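# Tuck chair under desk and park cart in bay

## Task

Slide the office chair fully beneath the desk so that it finishes upright and level with every wheel on the floor; then bring the utility cart into the yellow-taped bay so that all four of its wheels rest inside the tape and none touches it, with the cart's load still aboard and nothing hanging over its edges; finally release everything and back away. The task fails if the robot topples or is left tilted.

## Robot and tools

ROBOT. TidyBot++: a mobile base 0.54 m long, 0.50 m wide and 0.38 m tall on four powered casters, carrying a single seven-joint arm with a two-finger gripper. The shoulder sits 0.12 m ahead of the base centre and 0.68 m above the floor. The arm begins folded with the hand pointing down; folded, the wrist juts up to 0.08 m beyond the base front and the elbow reaches 1.15 m high. Two cameras: base_camera (fixed on the base, 644x364) and wrist_camera (fisheye, 644x476, looking along the hand). Now and then an outside nudge may move a loose object.

FRAMES. Base frame: origin on the floor below the base centre, x ahead, y to the left, z up. hand_pose is in this frame and marks the point between the finger pads; its own z runs out along the fingers and its y along the closing line. The odometry frame is the base frame where the scene began. base_odometry counts wheel rotation only, so slip looks like travel and drift of a few cm and degrees builds up. Heading is positive to the left, range -3.142 to 3.142. base_tilt is in degrees; forward and right are positive when the robot leans that way; each has a fixed bias of about 1 degree.

execute_actions. Argument actions is a list holding zero or one action (empty = just report state and images). An action is an object with base, joints, or both, plus optional speeds; all parts start together. base holds exactly one key, each a relative move from where the base last reported itself: translate_m = metres straight ahead (+) or back (-), -2 to 2; strafe_m = metres sideways, left positive, -2 to 2; rotate_rad = radians of turn in place, counter-clockwise from above positive, -6.3 to 6.3. joints is one object for the one arm, with absolute targets in radians: joint_1_rad (any angle; vertical turn of the whole arm, positive is clockwise from above, i.e. opposite to rotate_rad), joint_2_rad shoulder -2.249 to 2.249, joint_3_rad any angle, joint_4_rad elbow -2.579 to 2.579, joint_5_rad any angle, joint_6_rad wrist -2.099 to 2.099, joint_7_rad any angle (hand down: positive is counter-clockwise from above; at 1.57 the fingers open left/right), and gripper_pos 0 (open, about 85 mm gap) to 1 (closed); gap is roughly 85 x (1 - gripper_pos) mm. Any-angle joints go the short way round, so send steps below half a turn to go farther. speeds caps top speed for that action only: translate_m and strafe_m 0.05 to 0.5 m/s, rotate_rad 0.1 to 1.57 rad/s (maximum is the default). A base move needing over 8.667 s is refused; no action runs past 15 s. cameras: list of "base_camera", "wrist_camera" or "all"; omitted or null gives all, [] gives none. Unknown keys or out-of-range numbers reject the call with no motion. Anything left out of an action may keep driving toward its previous target. If a result reports a stop, the rest of the calls in that reply are skipped.

Other tools: wait(seconds 0 to 10) lets time pass and returns state and images. zoom_image(camera, region [x0, y0, x1, y1] in pixels from the top-left, at most 504x504) enlarges part of that camera's latest full image. read_manual gives only licence text. finished_scene(scene) ends the current scene irreversibly once the goal holds steadily; pass the current scene number.

ARM GEOMETRY. Upper arm 0.42 m, forearm 0.31 m, hand 0.31 m to the hand point. With joint_1_rad 0, joint_3_rad 3.14, joint_5_rad 0 the arm moves in the vertical x plane; angles from vertical (forward positive): upper = j2, forearm = j2 - j4, hand = j2 - j4 - j6. Reach ahead of the shoulder = sum of length x sin(angle); height above it = sum of length x cos(angle). A downward hand can rise only to about 0.94 m, and only near the base. Closed fingertips stick out about 20 mm past the hand point.

RESULTS. base_status/joint_status: done (base: wheels turned the full amount, even with slip or when blocked short), off_target (resting away from target, maybe still pushing), contact_stop / time_out (target dropped, holding in place). "joint command not followed" with "cause:" means arm targets were withheld, e.g. a self-collision; joints then show not_followed and may be retried each action. on_its_own lists uncommanded motion. motor_effort is percent of maximum, peak in brackets, with bias and noise. Gripper at 1 reading done means nothing held; off_target means something stopped the fingers. ARM HIT means a hard knock against the base or itself. MOTOR HOT warns from 60 °C; OVER-TEMPERATURE FAULT and limit_stop_at_motor_heat mean the arm sank from heat, so resend targets.

FRICTION AND LOAD. Joints often stop slightly short though reported done; fix by sending last command + (wanted - read). hand_pose can be 1-2 cm off; trust images. A held load makes the arm sag; never command the read angle while holding.

AVOID. Driving while the arm is snagged on something around 0.8 m or higher can tip the robot; sideways force on a raised hand can lift wheels. A blocked base keeps shoving until timeout. Torque sensors trip at 104.5 N m (joints 1-4) and 51.3 N m (5-7), with warnings at 56.7 and 29.4; a trip freezes the arm and gripper for 10 s while the base continues. Avoid drops, slams and violent pushes, and let the robot settle before finishing.

Each tool is called after ">>>" as name(argument=value, ...) on one line, values as JSON.

## Session

>>> execute_actions(actions=[{"joints":{"joint_6_rad":-0.4}}])

Scene clock: 0.90 s.
base_odometry: x=+0.000 y=+0.000 heading=+0.000 (m, m, rad; odometry frame)
base_tilt: forward=-0.3 right=+0.3 (deg)
base_status: not commanded
joint_positions: joint_1_rad=+0.023 joint_2_rad=-0.339 joint_3_rad=+3.174 joint_4_rad=-2.539 joint_5_rad=+0.000 joint_6_rad=-0.423 joint_7_rad=+1.545 gripper_pos=+0.000
joint_status: all done
motor_effort: joint_1_rad=+1(1) joint_2_rad=-3(3) joint_3_rad=+0(0) joint_4_rad=+15(16) joint_5_rad=+0(0) joint_6_rad=+4(5) joint_7_rad=+0(0) (%)
hand_pose: x=+0.3876 y=-0.0123 z=+0.6232 quat_wxyz=(-0.002, +0.966, -0.040, +0.256) (m; base frame)
pictures: base_camera, wrist_camera
camera_calibration (this result's frames):
wrist_camera: T_world_to_cam=[[-0.0174412, -0.999173, -0.0367402, 0.0244241], [-0.886083, 0.0324694, -0.462387, 0.681756], [0.463198, 0.0244903, -0.885917, 0.507133], [0, 0, 0, 1]] pos_world=[0.369616, -0.0101522, 0.76541]
Images, in order (width x height): base_camera 644x364, wrist_camera 644x476.

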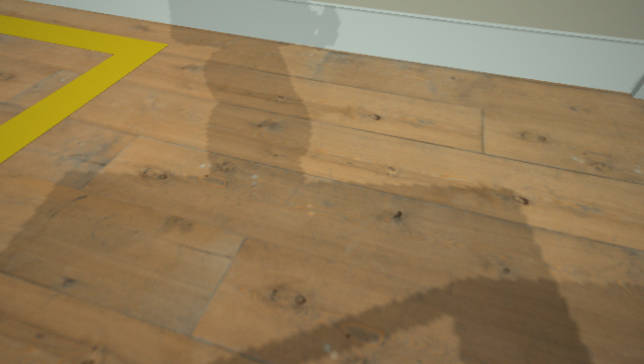

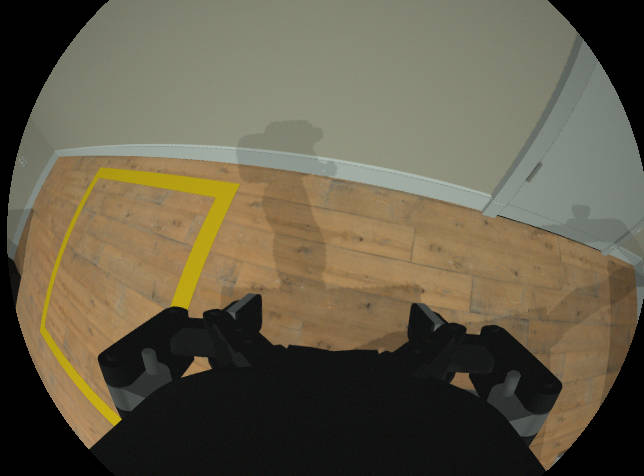

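>>> execute_actions(actions=[{"joints":{"joint_6_rad":-0.2,"joint_1_rad":-1.6}}], cameras=["wrist_camera"])

>>> execute_actions(actions=[{"joints":{"joint_1_rad":-3.2}}], cameras=["wrist_camera"])

>>> execute_actions(actions=[{"joints":{"joint_1_rad":-4.7}}], cameras=["wrist_camera"])

Scene clock: 7.17 s.
base_odometry: x=+0.000 y=+0.000 heading=+0.000 (m, m, rad; odometry frame)
base_tilt: forward=-0.3 right=+0.2 (deg)
base_status: not commanded
joint_positions: joint_1_rad=-1.585 joint_2_rad=-0.339 joint_3_rad=+3.174 joint_4_rad=-2.539 joint_5_rad=+0.000 joint_6_rad=-0.245 joint_7_rad=+1.545 gripper_pos=+0.000
joint_status: all done
motor_effort: joint_1_rad=+1(1) joint_2_rad=-4(4) joint_3_rad=+0(0) joint_4_rad=+16(16) joint_5_rad=+0(0) joint_6_rad=+6(5) joint_7_rad=+0(0) (%)
hand_pose: x=+0.1223 y=+0.3141 z=+0.6546 quat_wxyz=(-0.246, +0.680, +0.649, +0.236) (m; base frame)
pictures: wrist_camera
camera_calibration (this result's frames):
wrist_camera: T_world_to_cam=[[0.999265, 0.023887, -0.0299827, -0.103058], [0.000562614, -0.791184, -0.611579, 0.698617], [-0.0383306, 0.611112, -0.790615, 0.464547], [0, 0, 0, 1]] pos_world=[0.120396, 0.271306, 0.791447]
Images, in order (width x height): wrist_camera 644x476.

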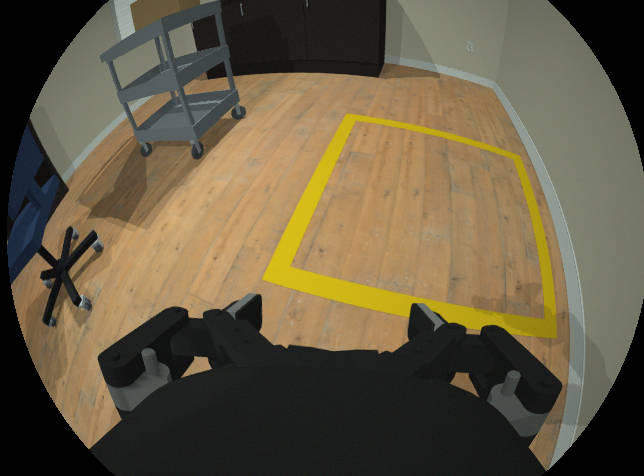

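Scene clock: 9.97 s.
base_odometry: x=+0.000 y=+0.000 heading=+0.000 (m, m, rad; odometry frame)
base_tilt: forward=-0.3 right=+0.3 (deg)
base_status: not commanded
joint_positions: joint_1_rad=-3.185 joint_2_rad=-0.339 joint_3_rad=+3.174 joint_4_rad=-2.539 joint_5_rad=+0.000 joint_6_rad=-0.244 joint_7_rad=+1.545 gripper_pos=+0.000
joint_status: all done
motor_effort: joint_1_rad=+1(1) joint_2_rad=-4(4) joint_3_rad=+0(0) joint_4_rad=+16(17) joint_5_rad=+0(0) joint_6_rad=+6(6) joint_7_rad=+0(0) (%)
hand_pose: x=-0.1954 y=-0.0059 z=+0.6549 quat_wxyz=(-0.341, +0.008, +0.940, -0.012) (m; base frame)
pictures: wrist_camera
camera_calibration (this result's frames):
wrist_camera: T_world_to_cam=[[-0.0531575, 0.998137, -0.0299303, 0.0221306], [0.790028, 0.0237045, -0.612612, 0.605503], [-0.610761, -0.0562107, -0.789817, 0.531834], [0, 0, 0, 1]] pos_world=[-0.152364, -0.00654773, 0.791652]
Images, in order (width x height): wrist_camera 644x476.

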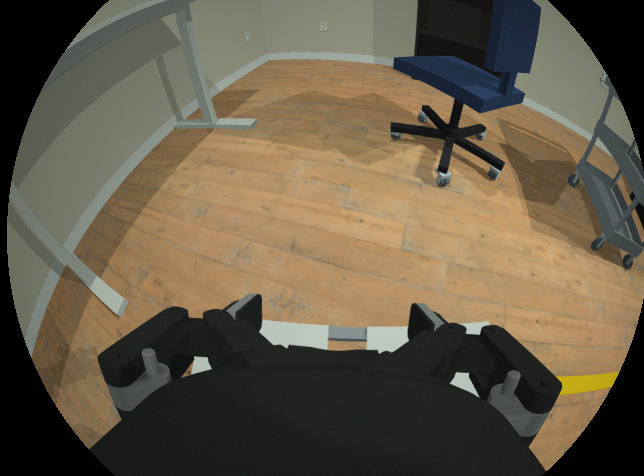

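Scene clock: 12.70 s.
base_odometry: x=+0.000 y=+0.000 heading=+0.000 (m, m, rad; odometry frame)
base_tilt: forward=-0.3 right=+0.3 (deg)
base_status: not commanded
joint_positions: joint_1_rad=-4.685 joint_2_rad=-0.339 joint_3_rad=+3.174 joint_4_rad=-2.539 joint_5_rad=+0.000 joint_6_rad=-0.244 joint_7_rad=+1.545 gripper_pos=+0.000
joint_status: all done
motor_effort: joint_1_rad=+1(1) joint_2_rad=-4(4) joint_3_rad=+0(0) joint_4_rad=+16(16) joint_5_rad=+0(0) joint_6_rad=+6(6) joint_7_rad=+0(0) (%)
hand_pose: x=+0.1026 y=-0.3140 z=+0.6549 quat_wxyz=(-0.242, -0.635, +0.693, -0.241) (m; base frame)
pictures: wrist_camera
camera_calibration (this result's frames):
wrist_camera: T_world_to_cam=[[-0.999396, 0.0176619, -0.02993, 0.134733], [0.032303, 0.789724, -0.612612, 0.695672], [0.0128165, -0.613209, -0.789817, 0.457629], [0, 0, 0, 1]] pos_world=[0.106314, -0.271146, 0.791652]
Images, in order (width x height): wrist_camera 644x476.

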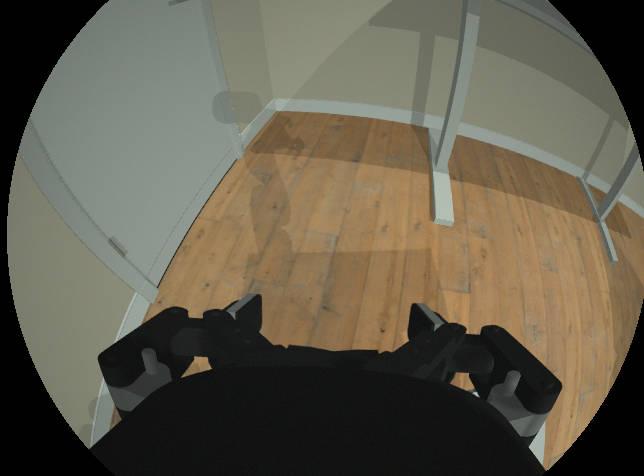

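>>> execute_actions(actions=[{"base":{"rotate_rad":1.313},"joints":{"joint_1_rad":0,"joint_6_rad":0.1}}], cameras=[])

>>> execute_actions(actions=[{"base":{"strafe_m":0.7}}], cameras=[])

>>> execute_actions(actions=[{"base":{"translate_m":0.3}}])

Scene clock: 30.00 s.
base_odometry: x=+0.000 y=+0.000 heading=+1.312 (m, m, rad; odometry frame)
base_tilt: forward=-0.3 right=+0.3 (deg)
base_status: done
joint_positions: joint_1_rad=-6.269 joint_2_rad=-0.339 joint_3_rad=+3.174 joint_4_rad=-2.539 joint_5_rad=+0.000 joint_6_rad=+0.055 joint_7_rad=+1.545 gripper_pos=+0.000
joint_status: all done
motor_effort: joint_1_rad=+1(2) joint_2_rad=-5(5) joint_3_rad=+0(1) joint_4_rad=+17(17) joint_5_rad=+0(0) joint_6_rad=+7(8) joint_7_rad=+0(0) (%)
hand_pose: x=+0.4946 y=-0.0160 z=+0.7243 quat_wxyz=(+0.000, -0.878, +0.034, -0.478) (m; base frame)
pictures: none
No camera images: the call's "cameras" was empty. Leave "cameras" out to get every camera's image.

Scene clock: 32.77 s.
base_odometry: x=-0.677 y=+0.178 heading=+1.313 (m, m, rad; odometry frame)
base_tilt: forward=-0.3 right=+0.3 (deg)
base_status: done
joint_positions: joint_1_rad=-6.269 joint_2_rad=-0.339 joint_3_rad=+3.174 joint_4_rad=-2.539 joint_5_rad=+0.000 joint_6_rad=+0.055 joint_7_rad=+1.545 gripper_pos=+0.000
joint_status: not commanded
motor_effort: joint_1_rad=+1(0) joint_2_rad=-5(6) joint_3_rad=+0(2) joint_4_rad=+17(17) joint_5_rad=+0(0) joint_6_rad=+7(7) joint_7_rad=+0(0) (%)
hand_pose: x=+0.4946 y=-0.0159 z=+0.7244 quat_wxyz=(+0.000, -0.878, +0.033, -0.478) (m; base frame)
pictures: none
No camera images: the call's "cameras" was empty. Leave "cameras" out to get every camera's image.

Scene clock: 34.67 s.
base_odometry: x=-0.601 y=+0.468 heading=+1.314 (m, m, rad; odometry frame)
base_tilt: forward=-0.3 right=+0.3 (deg)
base_status: done
joint_positions: joint_1_rad=-6.269 joint_2_rad=-0.336 joint_3_rad=+3.174 joint_4_rad=-2.539 joint_5_rad=+0.000 joint_6_rad=+0.057 joint_7_rad=+1.545 gripper_pos=+0.000
joint_status: not commanded
motor_effort: joint_1_rad=+1(1) joint_2_rad=-5(7) joint_3_rad=+0(0) joint_4_rad=+17(18) joint_5_rad=+0(0) joint_6_rad=+7(8) joint_7_rad=+0(0) (%)
hand_pose: x=+0.4951 y=-0.0159 z=+0.7240 quat_wxyz=(+0.000, -0.878, +0.033, -0.478) (m; base frame)
pictures: base_camera, wrist_camera
camera_calibration (this result's frames):
wrist_camera: T_world_to_cam=[[-0.00102374, -0.999851, -0.0172448, 0.00414736], [-0.574985, 0.0146976, -0.818032, 0.926902], [0.818163, 0.00907804, -0.574914, 0.145587], [0, 0, 0, 1]] pos_world=[0.413845, -0.0107982, 0.842007]
Images, in order (width x height): base_camera 644x364, wrist_camera 644x476.

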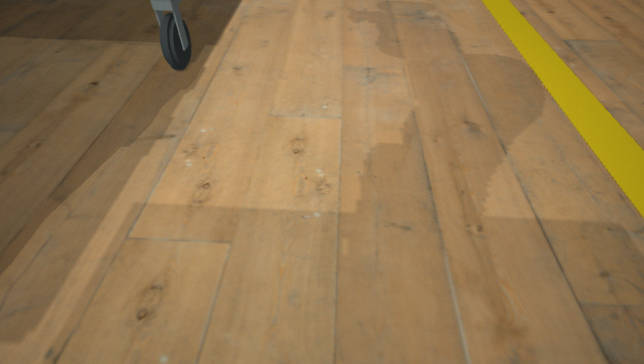

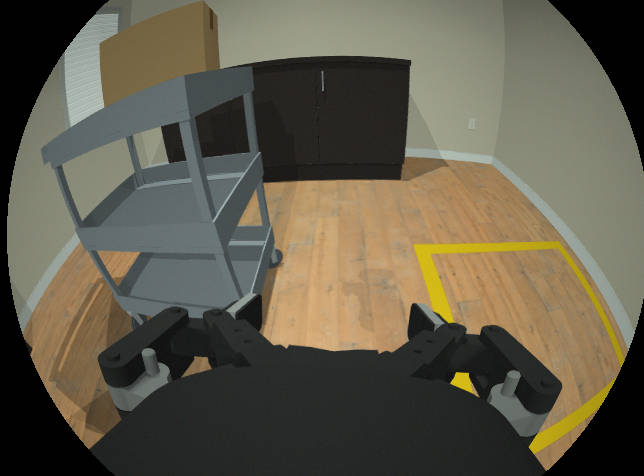

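>>> execute_actions(actions=[{"base":{"translate_m":-0.2}}], cameras=[])

>>> execute_actions(actions=[{"joints":{"joint_2_rad":0.8,"joint_4_rad":-1.9,"joint_6_rad":1.13,"joint_7_rad":1.57}}], cameras=[])

>>> execute_actions(actions=[{"base":{"strafe_m":0.22}}])

Scene clock: 39.63 s.
base_odometry: x=-0.652 y=+0.275 heading=+1.314 (m, m, rad; odometry frame)
base_tilt: forward=-0.3 right=+0.3 (deg)
base_status: done
joint_positions: joint_1_rad=-6.269 joint_2_rad=-0.338 joint_3_rad=+3.174 joint_4_rad=-2.539 joint_5_rad=+0.000 joint_6_rad=+0.058 joint_7_rad=+1.545 gripper_pos=+0.000
joint_status: not commanded
motor_effort: joint_1_rad=+1(0) joint_2_rad=-5(8) joint_3_rad=+0(2) joint_4_rad=+17(18) joint_5_rad=+0(0) joint_6_rad=+7(8) joint_7_rad=+0(0) (%)
hand_pose: x=+0.4951 y=-0.0157 z=+0.7248 quat_wxyz=(+0.000, -0.877, +0.033, -0.479) (m; base frame)
pictures: none
No camera images: the call's "cameras" was empty. Leave "cameras" out to get every camera's image.

Scene clock: 42.07 s.
base_odometry: x=-0.652 y=+0.275 heading=+1.314 (m, m, rad; odometry frame)
base_tilt: forward=-0.3 right=+0.3 (deg)
base_status: not commanded
joint_positions: joint_1_rad=-6.269 joint_2_rad=+0.795 joint_3_rad=+3.174 joint_4_rad=-1.917 joint_5_rad=+0.000 joint_6_rad=+1.085 joint_7_rad=+1.548 gripper_pos=+0.000
joint_status: all done
motor_effort: joint_1_rad=+1(1) joint_2_rad=-36(38) joint_3_rad=+0(1) joint_4_rad=+12(17) joint_5_rad=+0(0) joint_6_rad=+9(9) joint_7_rad=+0(0) (%)
hand_pose: x=+0.8608 y=-0.0259 z=+0.6729 quat_wxyz=(-0.013, -0.727, +0.014, -0.687) (m; base frame)
pictures: none
No camera images: the call's "cameras" was empty. Leave "cameras" out to get every camera's image.

Scene clock: 43.77 s.
base_odometry: x=-0.865 y=+0.331 heading=+1.314 (m, m, rad; odometry frame)
base_tilt: forward=-0.3 right=+0.2 (deg)
base_status: done
joint_positions: joint_1_rad=-6.286 joint_2_rad=+0.796 joint_3_rad=+3.173 joint_4_rad=-1.915 joint_5_rad=+0.000 joint_6_rad=+1.087 joint_7_rad=+1.548 gripper_pos=+0.000
joint_status: not commanded
motor_effort: joint_1_rad=+1(8) joint_2_rad=-36(38) joint_3_rad=+0(3) joint_4_rad=+12(12) joint_5_rad=+0(1) joint_6_rad=+9(9) joint_7_rad=+0(0) (%)
hand_pose: x=+0.8618 y=-0.0131 z=+0.6741 quat_wxyz=(-0.007, -0.725, +0.008, -0.688) (m; base frame)
pictures: base_camera, wrist_camera
camera_calibration (this result's frames):
wrist_camera: T_world_to_cam=[[0.021874, -0.998906, 0.0413273, -0.0527447], [-0.0909647, -0.0431543, -0.994919, 0.798303], [0.995614, 0.0180035, -0.0918091, -0.661657], [0, 0, 0, 1]] pos_world=[0.732526, -0.00632468, 0.73568]
Images, in order (width x height): base_camera 644x364, wrist_camera 644x476.

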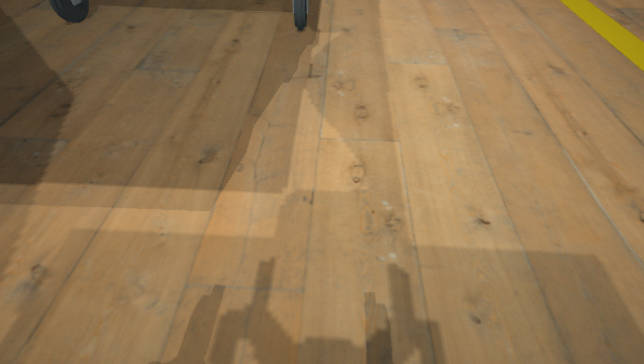

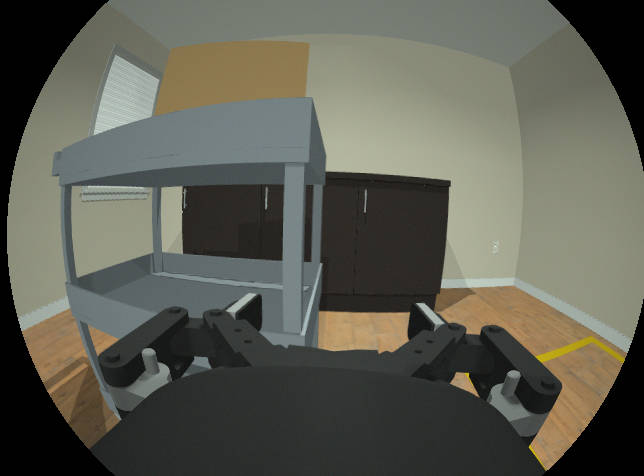

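>>> execute_actions(actions=[{"base":{"strafe_m":0.06},"joints":{"joint_6_rad":1.2}}], cameras=[])

>>> execute_actions(actions=[{"base":{"translate_m":0.13}}])

Scene clock: 47.80 s.
base_odometry: x=-0.923 y=+0.346 heading=+1.314 (m, m, rad; odometry frame)
base_tilt: forward=-0.2 right=+0.2 (deg)
base_status: done
joint_positions: joint_1_rad=-6.289 joint_2_rad=+0.796 joint_3_rad=+3.173 joint_4_rad=-1.913 joint_5_rad=+0.000 joint_6_rad=+1.163 joint_7_rad=+1.548 gripper_pos=+0.000
joint_status: all done
motor_effort: joint_1_rad=+0(5) joint_2_rad=-36(38) joint_3_rad=-1(2) joint_4_rad=+12(13) joint_5_rad=+0(1) joint_6_rad=+9(10) joint_7_rad=+0(0) (%)
hand_pose: x=+0.8629 y=-0.0100 z=+0.6986 quat_wxyz=(-0.005, -0.698, +0.006, -0.716) (m; base frame)
pictures: none
No camera images: the call's "cameras" was empty. Leave "cameras" out to get every camera's image.

Scene clock: 49.17 s.
base_odometry: x=-0.890 y=+0.472 heading=+1.315 (m, m, rad; odometry frame)
base_tilt: forward=-0.2 right=+0.3 (deg)
base_status: done
joint_positions: joint_1_rad=-6.289 joint_2_rad=+0.797 joint_3_rad=+3.173 joint_4_rad=-1.908 joint_5_rad=+0.000 joint_6_rad=+1.164 joint_7_rad=+1.548 gripper_pos=+0.000
joint_status: not commanded
motor_effort: joint_1_rad=+1(2) joint_2_rad=-36(38) joint_3_rad=-1(1) joint_4_rad=+11(13) joint_5_rad=+0(0) joint_6_rad=+8(9) joint_7_rad=+0(0) (%)
hand_pose: x=+0.8641 y=-0.0100 z=+0.7000 quat_wxyz=(-0.005, -0.697, +0.006, -0.717) (m; base frame)
pictures: base_camera, wrist_camera
camera_calibration (this result's frames):
wrist_camera: T_world_to_cam=[[0.0235964, -0.99873, 0.0445242, -0.0545095], [-0.00892726, -0.0447454, -0.998959, 0.756307], [0.999682, 0.0231743, -0.00997174, -0.722385], [0, 0, 0, 1]] pos_world=[0.730193, -0.00385818, 0.750743]
Images, in order (width x height): base_camera 644x364, wrist_camera 644x476.

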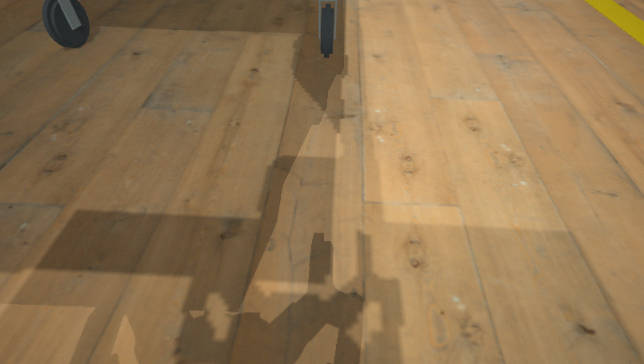

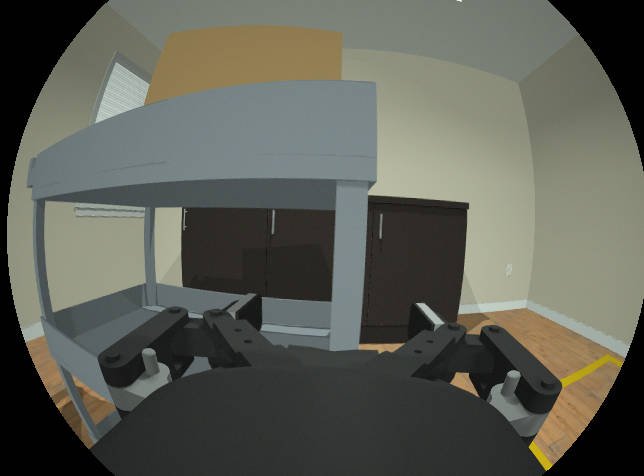

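>>> execute_actions(actions=[{"base":{"translate_m":0.1}}], cameras=["wrist_camera"])

>>> execute_actions(actions=[{"joints":{"gripper_pos":1}}], cameras=[])

>>> execute_actions(actions=[{"base":{"strafe_m":-0.5},"speeds":{"strafe_m":0.15}}])

Scene clock: 53.27 s.
base_odometry: x=-0.865 y=+0.569 heading=+1.315 (m, m, rad; odometry frame)
base_tilt: forward=-0.2 right=+0.3 (deg)
base_status: done
joint_positions: joint_1_rad=-6.289 joint_2_rad=+0.797 joint_3_rad=+3.173 joint_4_rad=-1.906 joint_5_rad=+0.000 joint_6_rad=+1.164 joint_7_rad=+1.548 gripper_pos=+0.000
joint_status: not commanded
motor_effort: joint_1_rad=+1(4) joint_2_rad=-36(38) joint_3_rad=+0(1) joint_4_rad=+12(13) joint_5_rad=+0(1) joint_6_rad=+9(9) joint_7_rad=+0(0) (%)
hand_pose: x=+0.8647 y=-0.0100 z=+0.7005 quat_wxyz=(-0.005, -0.696, +0.006, -0.718) (m; base frame)
pictures: wrist_camera
camera_calibration (this result's frames):
wrist_camera: T_world_to_cam=[[0.023552, -0.998728, 0.0445904, -0.0545584], [-0.00746485, -0.0447772, -0.998969, 0.755579], [0.999695, 0.0231948, -0.00850995, -0.723939], [0, 0, 0, 1]] pos_world=[0.730644, -0.00386462, 0.751072]
Images, in order (width x height): wrist_camera 644x476.

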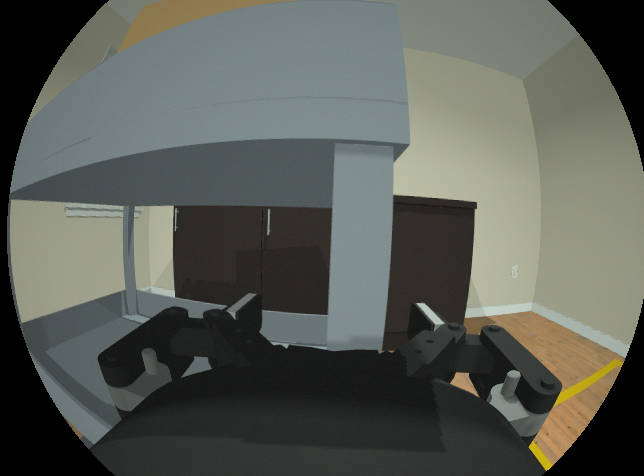

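Scene clock: 54.37 s.
base_odometry: x=-0.865 y=+0.568 heading=+1.315 (m, m, rad; odometry frame)
base_tilt: forward=-0.3 right=+0.3 (deg)
base_status: not commanded
joint_positions: joint_1_rad=-6.280 joint_2_rad=+0.797 joint_3_rad=+3.177 joint_4_rad=-1.907 joint_5_rad=-0.001 joint_6_rad=+1.164 joint_7_rad=+1.550 gripper_pos=+0.740
joint_status: gripper_pos off_target (ended at +0.740, target +1.000)
motor_effort: joint_1_rad=+0(3) joint_2_rad=-36(37) joint_3_rad=-2(4) joint_4_rad=+13(15) joint_5_rad=+0(4) joint_6_rad=+9(9) joint_7_rad=+0(1) (%)
hand_pose: x=+0.8644 y=-0.0193 z=+0.7005 quat_wxyz=(-0.012, -0.696, +0.008, -0.718) (m; base frame)
pictures: none
No camera images: the call's "cameras" was empty. Leave "cameras" out to get every camera's image.

Scene clock: 58.77 s.
base_odometry: x=-0.381 y=+0.442 heading=+1.315 (m, m, rad; odometry frame)
base_tilt: forward=-0.3 right=+0.3 (deg)
base_status: done
joint_positions: joint_1_rad=-6.332 joint_2_rad=+0.799 joint_3_rad=+3.130 joint_4_rad=-1.907 joint_5_rad=+0.065 joint_6_rad=+1.165 joint_7_rad=+1.560 gripper_pos=+0.740
joint_status: not commanded
motor_effort: joint_1_rad=+10(18) joint_2_rad=-35(39) joint_3_rad=+5(10) joint_4_rad=+14(16) joint_5_rad=-7(15) joint_6_rad=+7(11) joint_7_rad=+1(1) (%)
hand_pose: x=+0.8615 y=+0.0620 z=+0.7002 quat_wxyz=(+0.039, -0.695, -0.043, -0.717) (m; base frame)
pictures: base_camera, wrist_camera
camera_calibration (this result's frames):
wrist_camera: T_world_to_cam=[[0.154021, -0.98663, 0.0532878, -0.101765], [-0.000742572, -0.0540469, -0.998538, 0.752928], [0.988067, 0.153756, -0.00905701, -0.720115], [0, 0, 0, 1]] pos_world=[0.727755, 0.0510118, 0.750728]
Images, in order (width x height): base_camera 644x364, wrist_camera 644x476.

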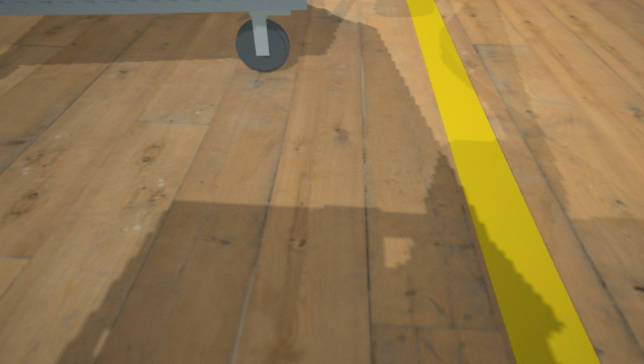

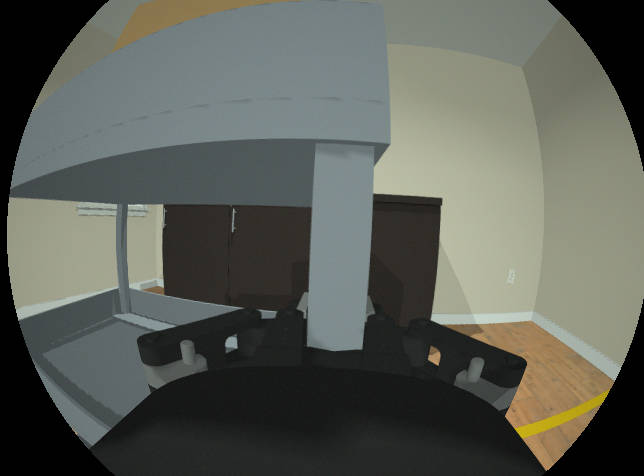

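>>> execute_actions(actions=[{"base":{"strafe_m":-1.05},"speeds":{"strafe_m":0.18}}])

>>> execute_actions(actions=[{"joints":{"gripper_pos":0}}], cameras=[])

>>> execute_actions(actions=[{"base":{"translate_m":-0.25}}])

>>> execute_actions(actions=[{"joints":{"joint_2_rad":-0.34,"joint_4_rad":-2.5,"joint_6_rad":0.1,"joint_1_rad":-0.3}}])

Scene clock: 69.93 s.
base_odometry: x=+0.635 y=+0.178 heading=+1.316 (m, m, rad; odometry frame)
base_tilt: forward=-0.3 right=+0.3 (deg)
base_status: done
joint_positions: joint_1_rad=-6.334 joint_2_rad=+0.800 joint_3_rad=+3.131 joint_4_rad=-1.906 joint_5_rad=+0.061 joint_6_rad=+1.168 joint_7_rad=+1.561 gripper_pos=+0.740
joint_status: not commanded
motor_effort: joint_1_rad=+8(21) joint_2_rad=-34(40) joint_3_rad=+4(11) joint_4_rad=+13(16) joint_5_rad=-6(15) joint_6_rad=+7(11) joint_7_rad=+1(2) (%)
hand_pose: x=+0.8616 y=+0.0620 z=+0.7001 quat_wxyz=(+0.038, -0.694, -0.043, -0.717) (m; base frame)
pictures: base_camera, wrist_camera
camera_calibration (this result's frames):
wrist_camera: T_world_to_cam=[[0.15208, -0.986922, 0.0534417, -0.100199], [0.000979069, -0.0539202, -0.998545, 0.751389], [0.988368, 0.151911, -0.00723393, -0.721654], [0, 0, 0, 1]] pos_world=[0.727762, 0.0512534, 0.75043]
Images, in order (width x height): base_camera 644x364, wrist_camera 644x476.

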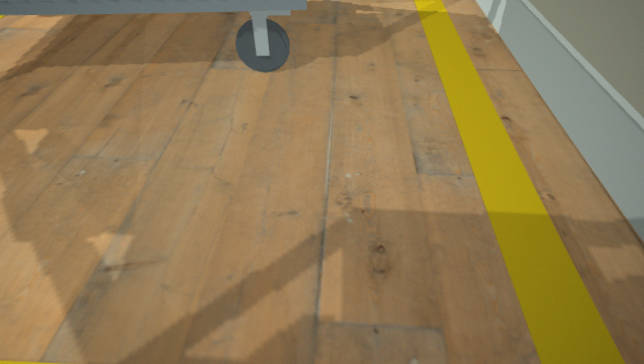

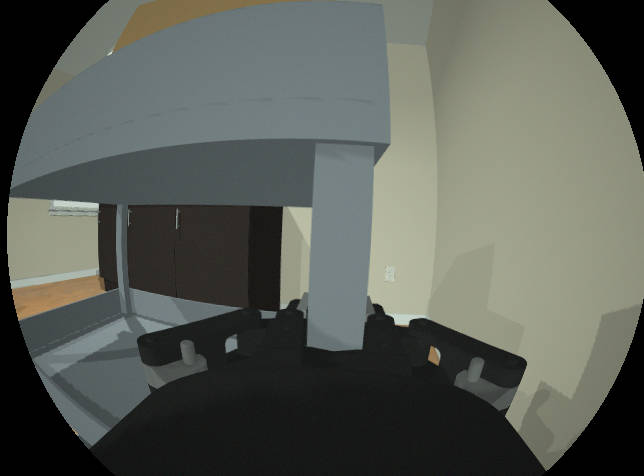

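Scene clock: 71.03 s.
base_odometry: x=+0.635 y=+0.178 heading=+1.316 (m, m, rad; odometry frame)
base_tilt: forward=-0.3 right=+0.3 (deg)
base_status: not commanded
joint_positions: joint_1_rad=-6.314 joint_2_rad=+0.802 joint_3_rad=+3.147 joint_4_rad=-1.903 joint_5_rad=+0.035 joint_6_rad=+1.168 joint_7_rad=+1.561 gripper_pos=+0.000
joint_status: all done
motor_effort: joint_1_rad=+4(8) joint_2_rad=-37(38) joint_3_rad=+1(4) joint_4_rad=+11(13) joint_5_rad=-2(6) joint_6_rad=+9(10) joint_7_rad=+0(1) (%)
hand_pose: x=+0.8648 y=+0.0319 z=+0.7003 quat_wxyz=(+0.018, -0.694, -0.024, -0.719) (m; base frame)
pictures: none
No camera images: the call's "cameras" was empty. Leave "cameras" out to get every camera's image.

Scene clock: 72.80 s.
base_odometry: x=+0.572 y=-0.064 heading=+1.316 (m, m, rad; odometry frame)
base_tilt: forward=-0.2 right=+0.3 (deg)
base_status: done
joint_positions: joint_1_rad=-6.296 joint_2_rad=+0.802 joint_3_rad=+3.160 joint_4_rad=-1.902 joint_5_rad=+0.022 joint_6_rad=+1.168 joint_7_rad=+1.561 gripper_pos=+0.000
joint_status: not commanded
motor_effort: joint_1_rad=+1(4) joint_2_rad=-37(38) joint_3_rad=-1(1) joint_4_rad=+11(13) joint_5_rad=+0(1) joint_6_rad=+9(9) joint_7_rad=+0(0) (%)
hand_pose: x=+0.8657 y=+0.0081 z=+0.7005 quat_wxyz=(+0.003, -0.695, -0.012, -0.719) (m; base frame)
pictures: base_camera, wrist_camera
camera_calibration (this result's frames):
wrist_camera: T_world_to_cam=[[0.0592777, -0.996561, 0.0579074, -0.0768137], [-0.00149239, -0.0580978, -0.99831, 0.750866], [0.99824, 0.0590911, -0.00493117, -0.726967], [0, 0, 0, 1]] pos_world=[0.731362, 0.0100315, 0.75046]
Images, in order (width x height): base_camera 644x364, wrist_camera 644x476.

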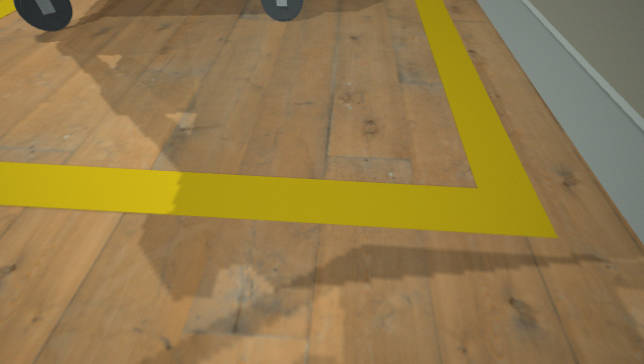

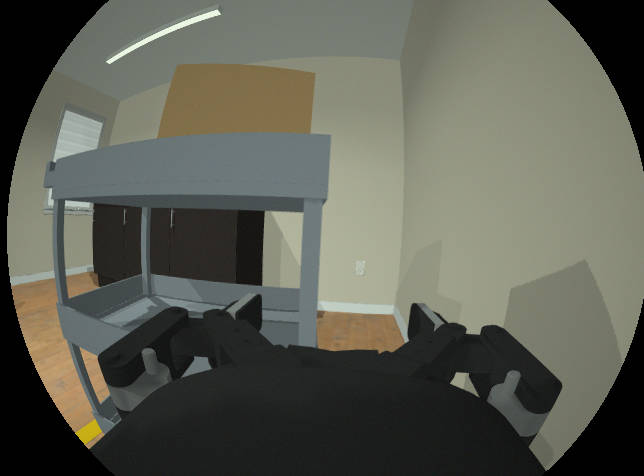

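Scene clock: 75.23 s.
base_odometry: x=+0.572 y=-0.064 heading=+1.316 (m, m, rad; odometry frame)
base_tilt: forward=-0.3 right=+0.3 (deg)
base_status: not commanded
joint_positions: joint_1_rad=-6.566 joint_2_rad=-0.333 joint_3_rad=+3.161 joint_4_rad=-2.486 joint_5_rad=+0.022 joint_6_rad=+0.142 joint_7_rad=+1.561 gripper_pos=+0.000
joint_status: all done
motor_effort: joint_1_rad=+1(0) joint_2_rad=-6(39) joint_3_rad=+0(2) joint_4_rad=+17(18) joint_5_rad=+0(0) joint_6_rad=+8(9) joint_7_rad=+0(0) (%)
hand_pose: x=+0.5114 y=+0.1080 z=+0.7740 quat_wxyz=(+0.071, -0.837, -0.115, -0.531) (m; base frame)
pictures: base_camera, wrist_camera
camera_calibration (this result's frames):
wrist_camera: T_world_to_cam=[[0.321366, -0.946609, 0.025592, -0.0748891], [-0.429553, -0.169808, -0.886933, 0.974317], [0.843924, 0.274037, -0.461189, 0.0300838], [0, 0, 0, 1]] pos_world=[0.417199, 0.0863121, 0.879944]
Images, in order (width x height): base_camera 644x364, wrist_camera 644x476.

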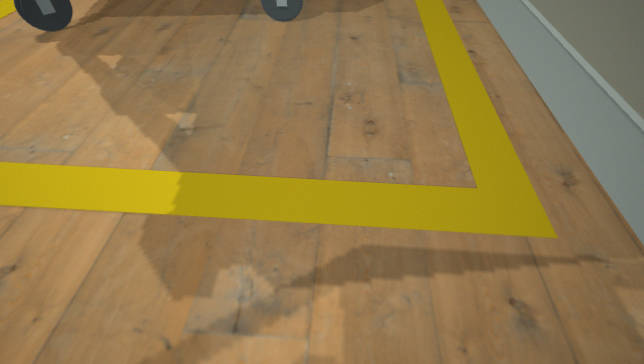

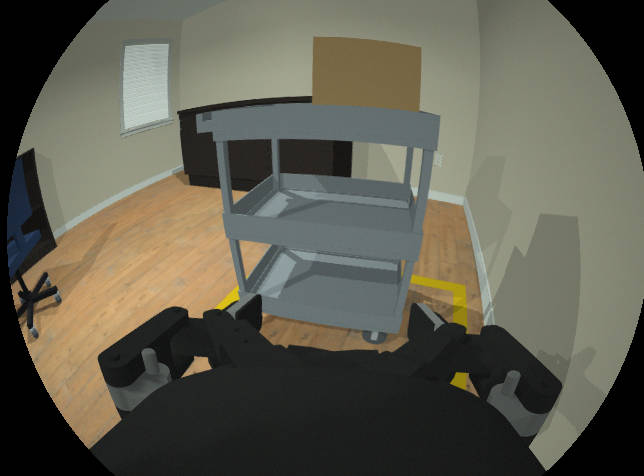

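>>> execute_actions(actions=[{"base":{"strafe_m":1.27}}], cameras=[])

>>> execute_actions(actions=[{"base":{"translate_m":1.3},"joints":{"joint_1_rad":0}}], cameras=[])

>>> execute_actions(actions=[{"base":{"strafe_m":0.5}}], cameras=[])

>>> execute_actions(actions=[{"base":{"rotate_rad":-1.57}}])

>>> execute_actions(actions=[{"base":{"rotate_rad":-1.57}}])

Scene clock: 82.90 s.
base_odometry: x=-0.657 y=+0.255 heading=+1.316 (m, m, rad; odometry frame)
base_tilt: forward=-0.3 right=+0.2 (deg)
base_status: done
joint_positions: joint_1_rad=-6.568 joint_2_rad=-0.333 joint_3_rad=+3.163 joint_4_rad=-2.486 joint_5_rad=+0.022 joint_6_rad=+0.142 joint_7_rad=+1.561 gripper_pos=+0.000
joint_status: not commanded
motor_effort: joint_1_rad=+1(2) joint_2_rad=-6(7) joint_3_rad=-1(1) joint_4_rad=+18(18) joint_5_rad=+0(0) joint_6_rad=+8(8) joint_7_rad=+0(0) (%)
hand_pose: x=+0.5113 y=+0.1081 z=+0.7739 quat_wxyz=(+0.072, -0.837, -0.115, -0.531) (m; base frame)
pictures: none
No camera images: the call's "cameras" was empty. Leave "cameras" out to get every camera's image.

Scene clock: 86.87 s.
base_odometry: x=-0.330 y=+1.514 heading=+1.316 (m, m, rad; odometry frame)
base_tilt: forward=-0.3 right=+0.3 (deg)
base_status: done
joint_positions: joint_1_rad=-6.297 joint_2_rad=-0.335 joint_3_rad=+3.164 joint_4_rad=-2.488 joint_5_rad=+0.022 joint_6_rad=+0.142 joint_7_rad=+1.561 gripper_pos=+0.000
joint_status: all done
motor_effort: joint_1_rad=+1(1) joint_2_rad=-6(8) joint_3_rad=+0(0) joint_4_rad=+17(18) joint_5_rad=+0(0) joint_6_rad=+8(8) joint_7_rad=+0(0) (%)
hand_pose: x=+0.5252 y=-0.0012 z=+0.7739 quat_wxyz=(-0.001, -0.844, -0.001, -0.536) (m; base frame)
pictures: none
No camera images: the call's "cameras" was empty. Leave "cameras" out to get every camera's image.

Scene clock: 89.23 s.
base_odometry: x=-0.814 y=+1.640 heading=+1.316 (m, m, rad; odometry frame)
base_tilt: forward=-0.3 right=+0.3 (deg)
base_status: done
joint_positions: joint_1_rad=-6.297 joint_2_rad=-0.335 joint_3_rad=+3.165 joint_4_rad=-2.488 joint_5_rad=+0.022 joint_6_rad=+0.141 joint_7_rad=+1.561 gripper_pos=+0.000
joint_status: not commanded
motor_effort: joint_1_rad=+1(2) joint_2_rad=-6(7) joint_3_rad=+0(2) joint_4_rad=+18(18) joint_5_rad=+0(0) joint_6_rad=+8(8) joint_7_rad=+0(0) (%)
hand_pose: x=+0.5251 y=-0.0017 z=+0.7738 quat_wxyz=(-0.001, -0.844, +0.000, -0.536) (m; base frame)
pictures: none
No camera images: the call's "cameras" was empty. Leave "cameras" out to get every camera's image.

Scene clock: 91.53 s.
base_odometry: x=-0.814 y=+1.640 heading=-0.253 (m, m, rad; odometry frame)
base_tilt: forward=-0.3 right=+0.3 (deg)
base_status: done
joint_positions: joint_1_rad=-6.293 joint_2_rad=-0.335 joint_3_rad=+3.168 joint_4_rad=-2.488 joint_5_rad=+0.022 joint_6_rad=+0.141 joint_7_rad=+1.561 gripper_pos=+0.000
joint_status: not commanded
motor_effort: joint_1_rad=+1(2) joint_2_rad=-6(8) joint_3_rad=+0(1) joint_4_rad=+18(18) joint_5_rad=+0(0) joint_6_rad=+8(8) joint_7_rad=+0(0) (%)
hand_pose: x=+0.5252 y=-0.0046 z=+0.7738 quat_wxyz=(-0.002, -0.844, +0.003, -0.536) (m; base frame)
pictures: base_camera, wrist_camera
camera_calibration (this result's frames):
wrist_camera: T_world_to_cam=[[0.0479332, -0.998578, 0.0233125, -0.0407339], [-0.459948, -0.0427838, -0.886915, 0.977407], [0.886651, 0.0317901, -0.461345, 0.0257493], [0, 0, 0, 1]] pos_world=[0.428678, 0.000322629, 0.879705]
Images, in order (width x height): base_camera 644x364, wrist_camera 644x476.

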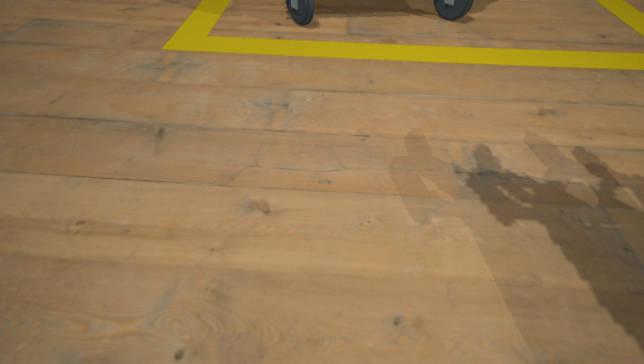

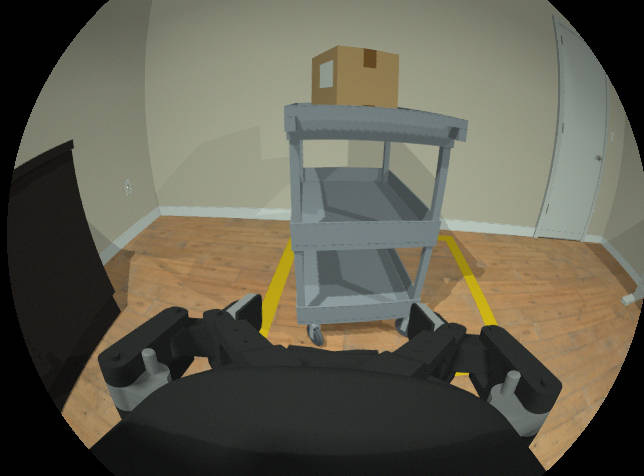

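Scene clock: 93.83 s.
base_odometry: x=-0.814 y=+1.640 heading=-1.823 (m, m, rad; odometry frame)
base_tilt: forward=-0.3 right=+0.3 (deg)
base_status: done
joint_positions: joint_1_rad=-6.291 joint_2_rad=-0.335 joint_3_rad=+3.170 joint_4_rad=-2.488 joint_5_rad=+0.022 joint_6_rad=+0.141 joint_7_rad=+1.561 gripper_pos=+0.000
joint_status: not commanded
motor_effort: joint_1_rad=+1(2) joint_2_rad=-6(7) joint_3_rad=+0(2) joint_4_rad=+18(18) joint_5_rad=+0(0) joint_6_rad=+8(8) joint_7_rad=+0(0) (%)
hand_pose: x=+0.5252 y=-0.0060 z=+0.7738 quat_wxyz=(-0.003, -0.844, +0.004, -0.536) (m; base frame)
pictures: base_camera, wrist_camera
camera_calibration (this result's frames):
wrist_camera: T_world_to_cam=[[0.0445361, -0.998749, 0.0227344, -0.0399363], [-0.460094, -0.0407057, -0.886936, 0.977454], [0.886752, 0.0290407, -0.461332, 0.0257141], [0, 0, 0, 1]] pos_world=[0.428698, -0.000845098, 0.87971]
Images, in order (width x height): base_camera 644x364, wrist_camera 644x476.

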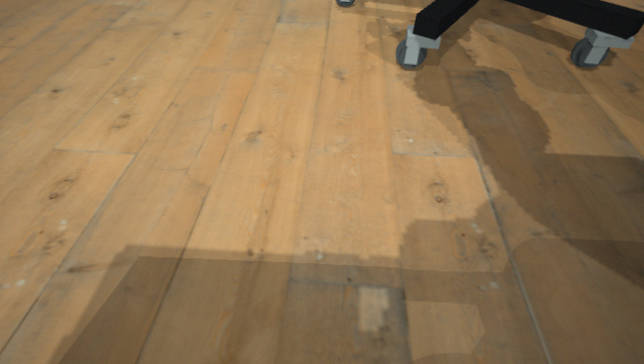

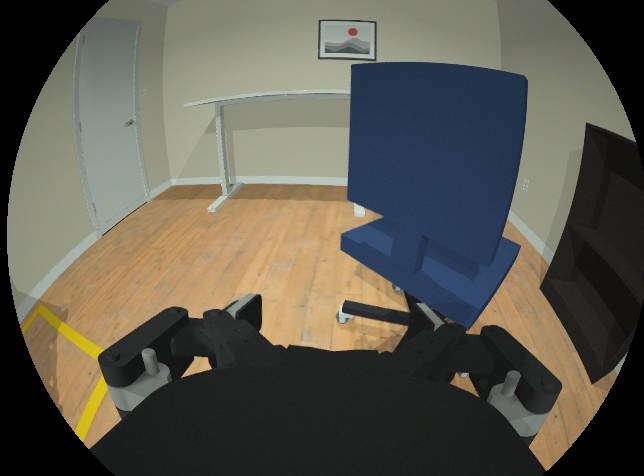

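>>> execute_actions(actions=[{"base":{"strafe_m":0.55}}], cameras=[])

>>> execute_actions(actions=[{"base":{"translate_m":0.3}}], cameras=[])

>>> execute_actions(actions=[{"base":{"rotate_rad":-0.78}}], cameras=[])

>>> execute_actions(actions=[{"joints":{"joint_2_rad":1.2,"joint_4_rad":-1.75,"joint_6_rad":1.42}}])

Scene clock: 105.53 s.
base_odometry: x=-0.282 y=+1.502 heading=-1.823 (m, m, rad; odometry frame)
base_tilt: forward=-0.3 right=+0.2 (deg)
base_status: done
joint_positions: joint_1_rad=-6.291 joint_2_rad=-0.335 joint_3_rad=+3.170 joint_4_rad=-2.488 joint_5_rad=+0.022 joint_6_rad=+0.141 joint_7_rad=+1.561 gripper_pos=+0.000
joint_status: not commanded
motor_effort: joint_1_rad=+1(0) joint_2_rad=-6(7) joint_3_rad=+0(1) joint_4_rad=+17(17) joint_5_rad=+0(0) joint_6_rad=+8(8) joint_7_rad=+0(0) (%)
hand_pose: x=+0.5252 y=-0.0061 z=+0.7738 quat_wxyz=(-0.003, -0.844, +0.005, -0.536) (m; base frame)
pictures: none
No camera images: the call's "cameras" was empty. Leave "cameras" out to get every camera's image.

Scene clock: 107.43 s.
base_odometry: x=-0.357 y=+1.212 heading=-1.823 (m, m, rad; odometry frame)
base_tilt: forward=-0.3 right=+0.3 (deg)
base_status: done
joint_positions: joint_1_rad=-6.291 joint_2_rad=-0.335 joint_3_rad=+3.170 joint_4_rad=-2.488 joint_5_rad=+0.022 joint_6_rad=+0.141 joint_7_rad=+1.561 gripper_pos=+0.000
joint_status: not commanded
motor_effort: joint_1_rad=+1(0) joint_2_rad=-6(8) joint_3_rad=+0(1) joint_4_rad=+18(19) joint_5_rad=+0(0) joint_6_rad=+8(8) joint_7_rad=+0(0) (%)
hand_pose: x=+0.5250 y=-0.0061 z=+0.7732 quat_wxyz=(-0.003, -0.845, +0.005, -0.535) (m; base frame)
pictures: none
No camera images: the call's "cameras" was empty. Leave "cameras" out to get every camera's image.

Scene clock: 109.13 s.
base_odometry: x=-0.357 y=+1.212 heading=-2.602 (m, m, rad; odometry frame)
base_tilt: forward=-0.3 right=+0.3 (deg)
base_status: done
joint_positions: joint_1_rad=-6.290 joint_2_rad=-0.335 joint_3_rad=+3.171 joint_4_rad=-2.488 joint_5_rad=+0.022 joint_6_rad=+0.141 joint_7_rad=+1.561 gripper_pos=+0.000
joint_status: not commanded
motor_effort: joint_1_rad=+1(2) joint_2_rad=-6(6) joint_3_rad=+0(1) joint_4_rad=+18(17) joint_5_rad=+0(0) joint_6_rad=+8(8) joint_7_rad=+0(0) (%)
hand_pose: x=+0.5250 y=-0.0069 z=+0.7732 quat_wxyz=(-0.003, -0.845, +0.005, -0.535) (m; base frame)
pictures: none
No camera images: the call's "cameras" was empty. Leave "cameras" out to get every camera's image.

Scene clock: 111.90 s.
base_odometry: x=-0.357 y=+1.212 heading=-2.602 (m, m, rad; odometry frame)
base_tilt: forward=-0.2 right=+0.3 (deg)
base_status: not commanded
joint_positions: joint_1_rad=-6.290 joint_2_rad=+1.195 joint_3_rad=+3.171 joint_4_rad=-1.768 joint_5_rad=+0.022 joint_6_rad=+1.375 joint_7_rad=+1.561 gripper_pos=+0.000
joint_status: all done
motor_effort: joint_1_rad=+1(1) joint_2_rad=-40(41) joint_3_rad=-1(1) joint_4_rad=+8(18) joint_5_rad=+0(0) joint_6_rad=+8(9) joint_7_rad=+0(0) (%)
hand_pose: x=+0.8776 y=+0.0010 z=+0.5208 quat_wxyz=(-0.001, -0.713, -0.014, -0.701) (m; base frame)
pictures: base_camera, wrist_camera
camera_calibration (this result's frames):
wrist_camera: T_world_to_cam=[[0.0589346, -0.996207, 0.0640254, -0.0770118], [-0.0545365, -0.0672542, -0.996244, 0.616542], [0.996771, 0.0552216, -0.0582932, -0.710178], [0, 0, 0, 1]] pos_world=[0.746048, 0.00396254, 0.577758]
Images, in order (width x height): base_camera 644x364, wrist_camera 644x476.

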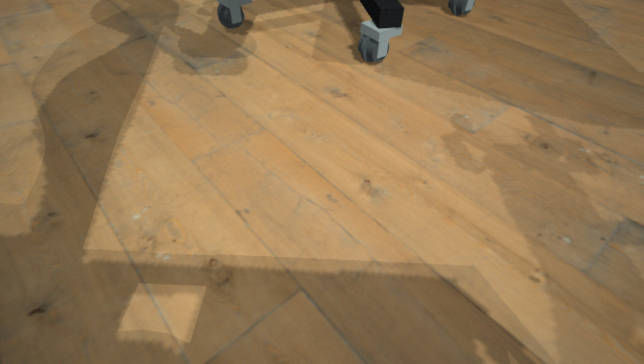

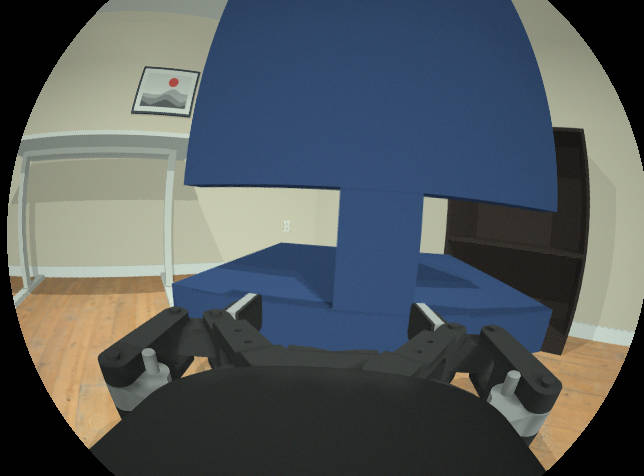

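>>> execute_actions(actions=[{"base":{"strafe_m":-0.04},"joints":{"joint_2_rad":1.15,"joint_6_rad":1.38,"joint_5_rad":0.12}}], cameras=["wrist_camera"])

>>> execute_actions(actions=[{"base":{"translate_m":0.05}}], cameras=["wrist_camera"])

Scene clock: 116.97 s.
base_odometry: x=-0.377 y=+1.246 heading=-2.603 (m, m, rad; odometry frame)
base_tilt: forward=-0.2 right=+0.3 (deg)
base_status: done
joint_positions: joint_1_rad=-6.280 joint_2_rad=+1.154 joint_3_rad=+3.171 joint_4_rad=-1.764 joint_5_rad=+0.103 joint_6_rad=+1.375 joint_7_rad=+1.561 gripper_pos=+0.000
joint_status: all done
motor_effort: joint_1_rad=+1(5) joint_2_rad=-40(40) joint_3_rad=-1(3) joint_4_rad=+8(9) joint_5_rad=+0(0) joint_6_rad=+8(10) joint_7_rad=+0(0) (%)
hand_pose: x=+0.8837 y=+0.0178 z=+0.5531 quat_wxyz=(+0.017, -0.697, -0.044, -0.716) (m; base frame)
pictures: wrist_camera
camera_calibration (this result's frames):
wrist_camera: T_world_to_cam=[[0.124, -0.988712, 0.0840995, -0.13143], [-0.00586393, -0.0854823, -0.996322, 0.607593], [0.992265, 0.123051, -0.0163976, -0.735707], [0, 0, 0, 1]] pos_world=[0.749876, 0.0125215, 0.604348]
Images, in order (width x height): wrist_camera 644x476.

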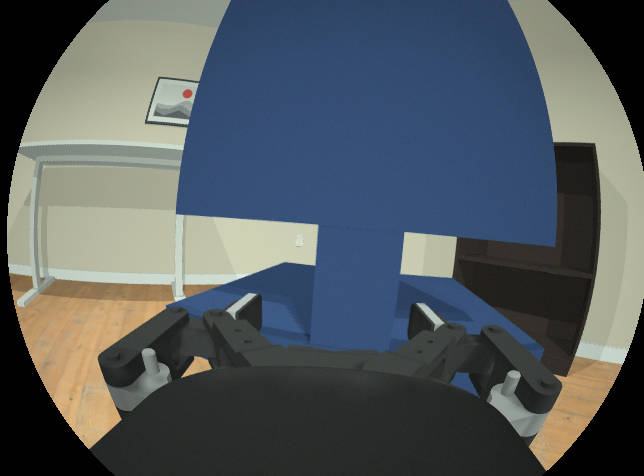

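Scene clock: 117.97 s.
base_odometry: x=-0.420 y=+1.221 heading=-2.603 (m, m, rad; odometry frame)
base_tilt: forward=-0.2 right=+0.3 (deg)
base_status: done
joint_positions: joint_1_rad=-6.280 joint_2_rad=+1.154 joint_3_rad=+3.171 joint_4_rad=-1.758 joint_5_rad=+0.103 joint_6_rad=+1.375 joint_7_rad=+1.561 gripper_pos=+0.000
joint_status: not commanded
motor_effort: joint_1_rad=+1(1) joint_2_rad=-40(41) joint_3_rad=-1(2) joint_4_rad=+8(10) joint_5_rad=-1(1) joint_6_rad=+9(9) joint_7_rad=+0(0) (%)
hand_pose: x=+0.8852 y=+0.0179 z=+0.5552 quat_wxyz=(+0.017, -0.695, -0.044, -0.717) (m; base frame)
pictures: wrist_camera
camera_calibration (this result's frames):
wrist_camera: T_world_to_cam=[[0.123767, -0.988678, 0.0848405, -0.131935], [-0.000593862, -0.0855716, -0.996332, 0.604972], [0.992311, 0.123262, -0.0111781, -0.740166], [0, 0, 0, 1]] pos_world=[0.751163, 0.0125614, 0.605673]
Images, in order (width x height): wrist_camera 644x476.

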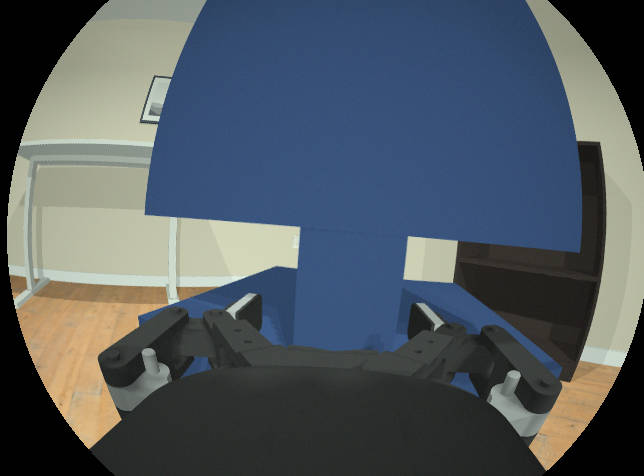

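>>> execute_actions(actions=[{"base":{"strafe_m":0.045},"joints":{"joint_5_rad":-0.11,"joint_7_rad":1.6}}], cameras=["wrist_camera"])

Scene clock: 120.83 s.
base_odometry: x=-0.397 y=+1.182 heading=-2.604 (m, m, rad; odometry frame)
base_tilt: forward=-0.2 right=+0.2 (deg)
base_status: done
joint_positions: joint_1_rad=-6.287 joint_2_rad=+1.154 joint_3_rad=+3.173 joint_4_rad=-1.758 joint_5_rad=-0.114 joint_6_rad=+1.375 joint_7_rad=+1.580 gripper_pos=+0.000
joint_status: all done
motor_effort: joint_1_rad=+1(3) joint_2_rad=-40(41) joint_3_rad=+0(3) joint_4_rad=+9(9) joint_5_rad=+0(1) joint_6_rad=+9(9) joint_7_rad=+0(1) (%)
hand_pose: x=+0.8843 y=-0.0437 z=+0.5569 quat_wxyz=(-0.047, -0.693, +0.037, -0.718) (m; base frame)
pictures: wrist_camera
camera_calibration (this result's frames):
wrist_camera: T_world_to_cam=[[-0.0811217, -0.995075, 0.0569683, 0.0035875], [-0.00913108, -0.0564123, -0.998366, 0.611412], [0.996662, -0.0815093, -0.00450984, -0.748089], [0, 0, 0, 1]] pos_world=[0.751466, -0.0229152, 0.606835]
Images, in order (width x height): wrist_camera 644x476.

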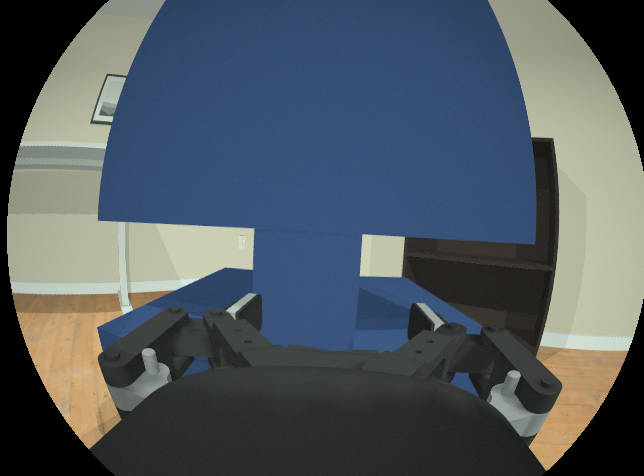

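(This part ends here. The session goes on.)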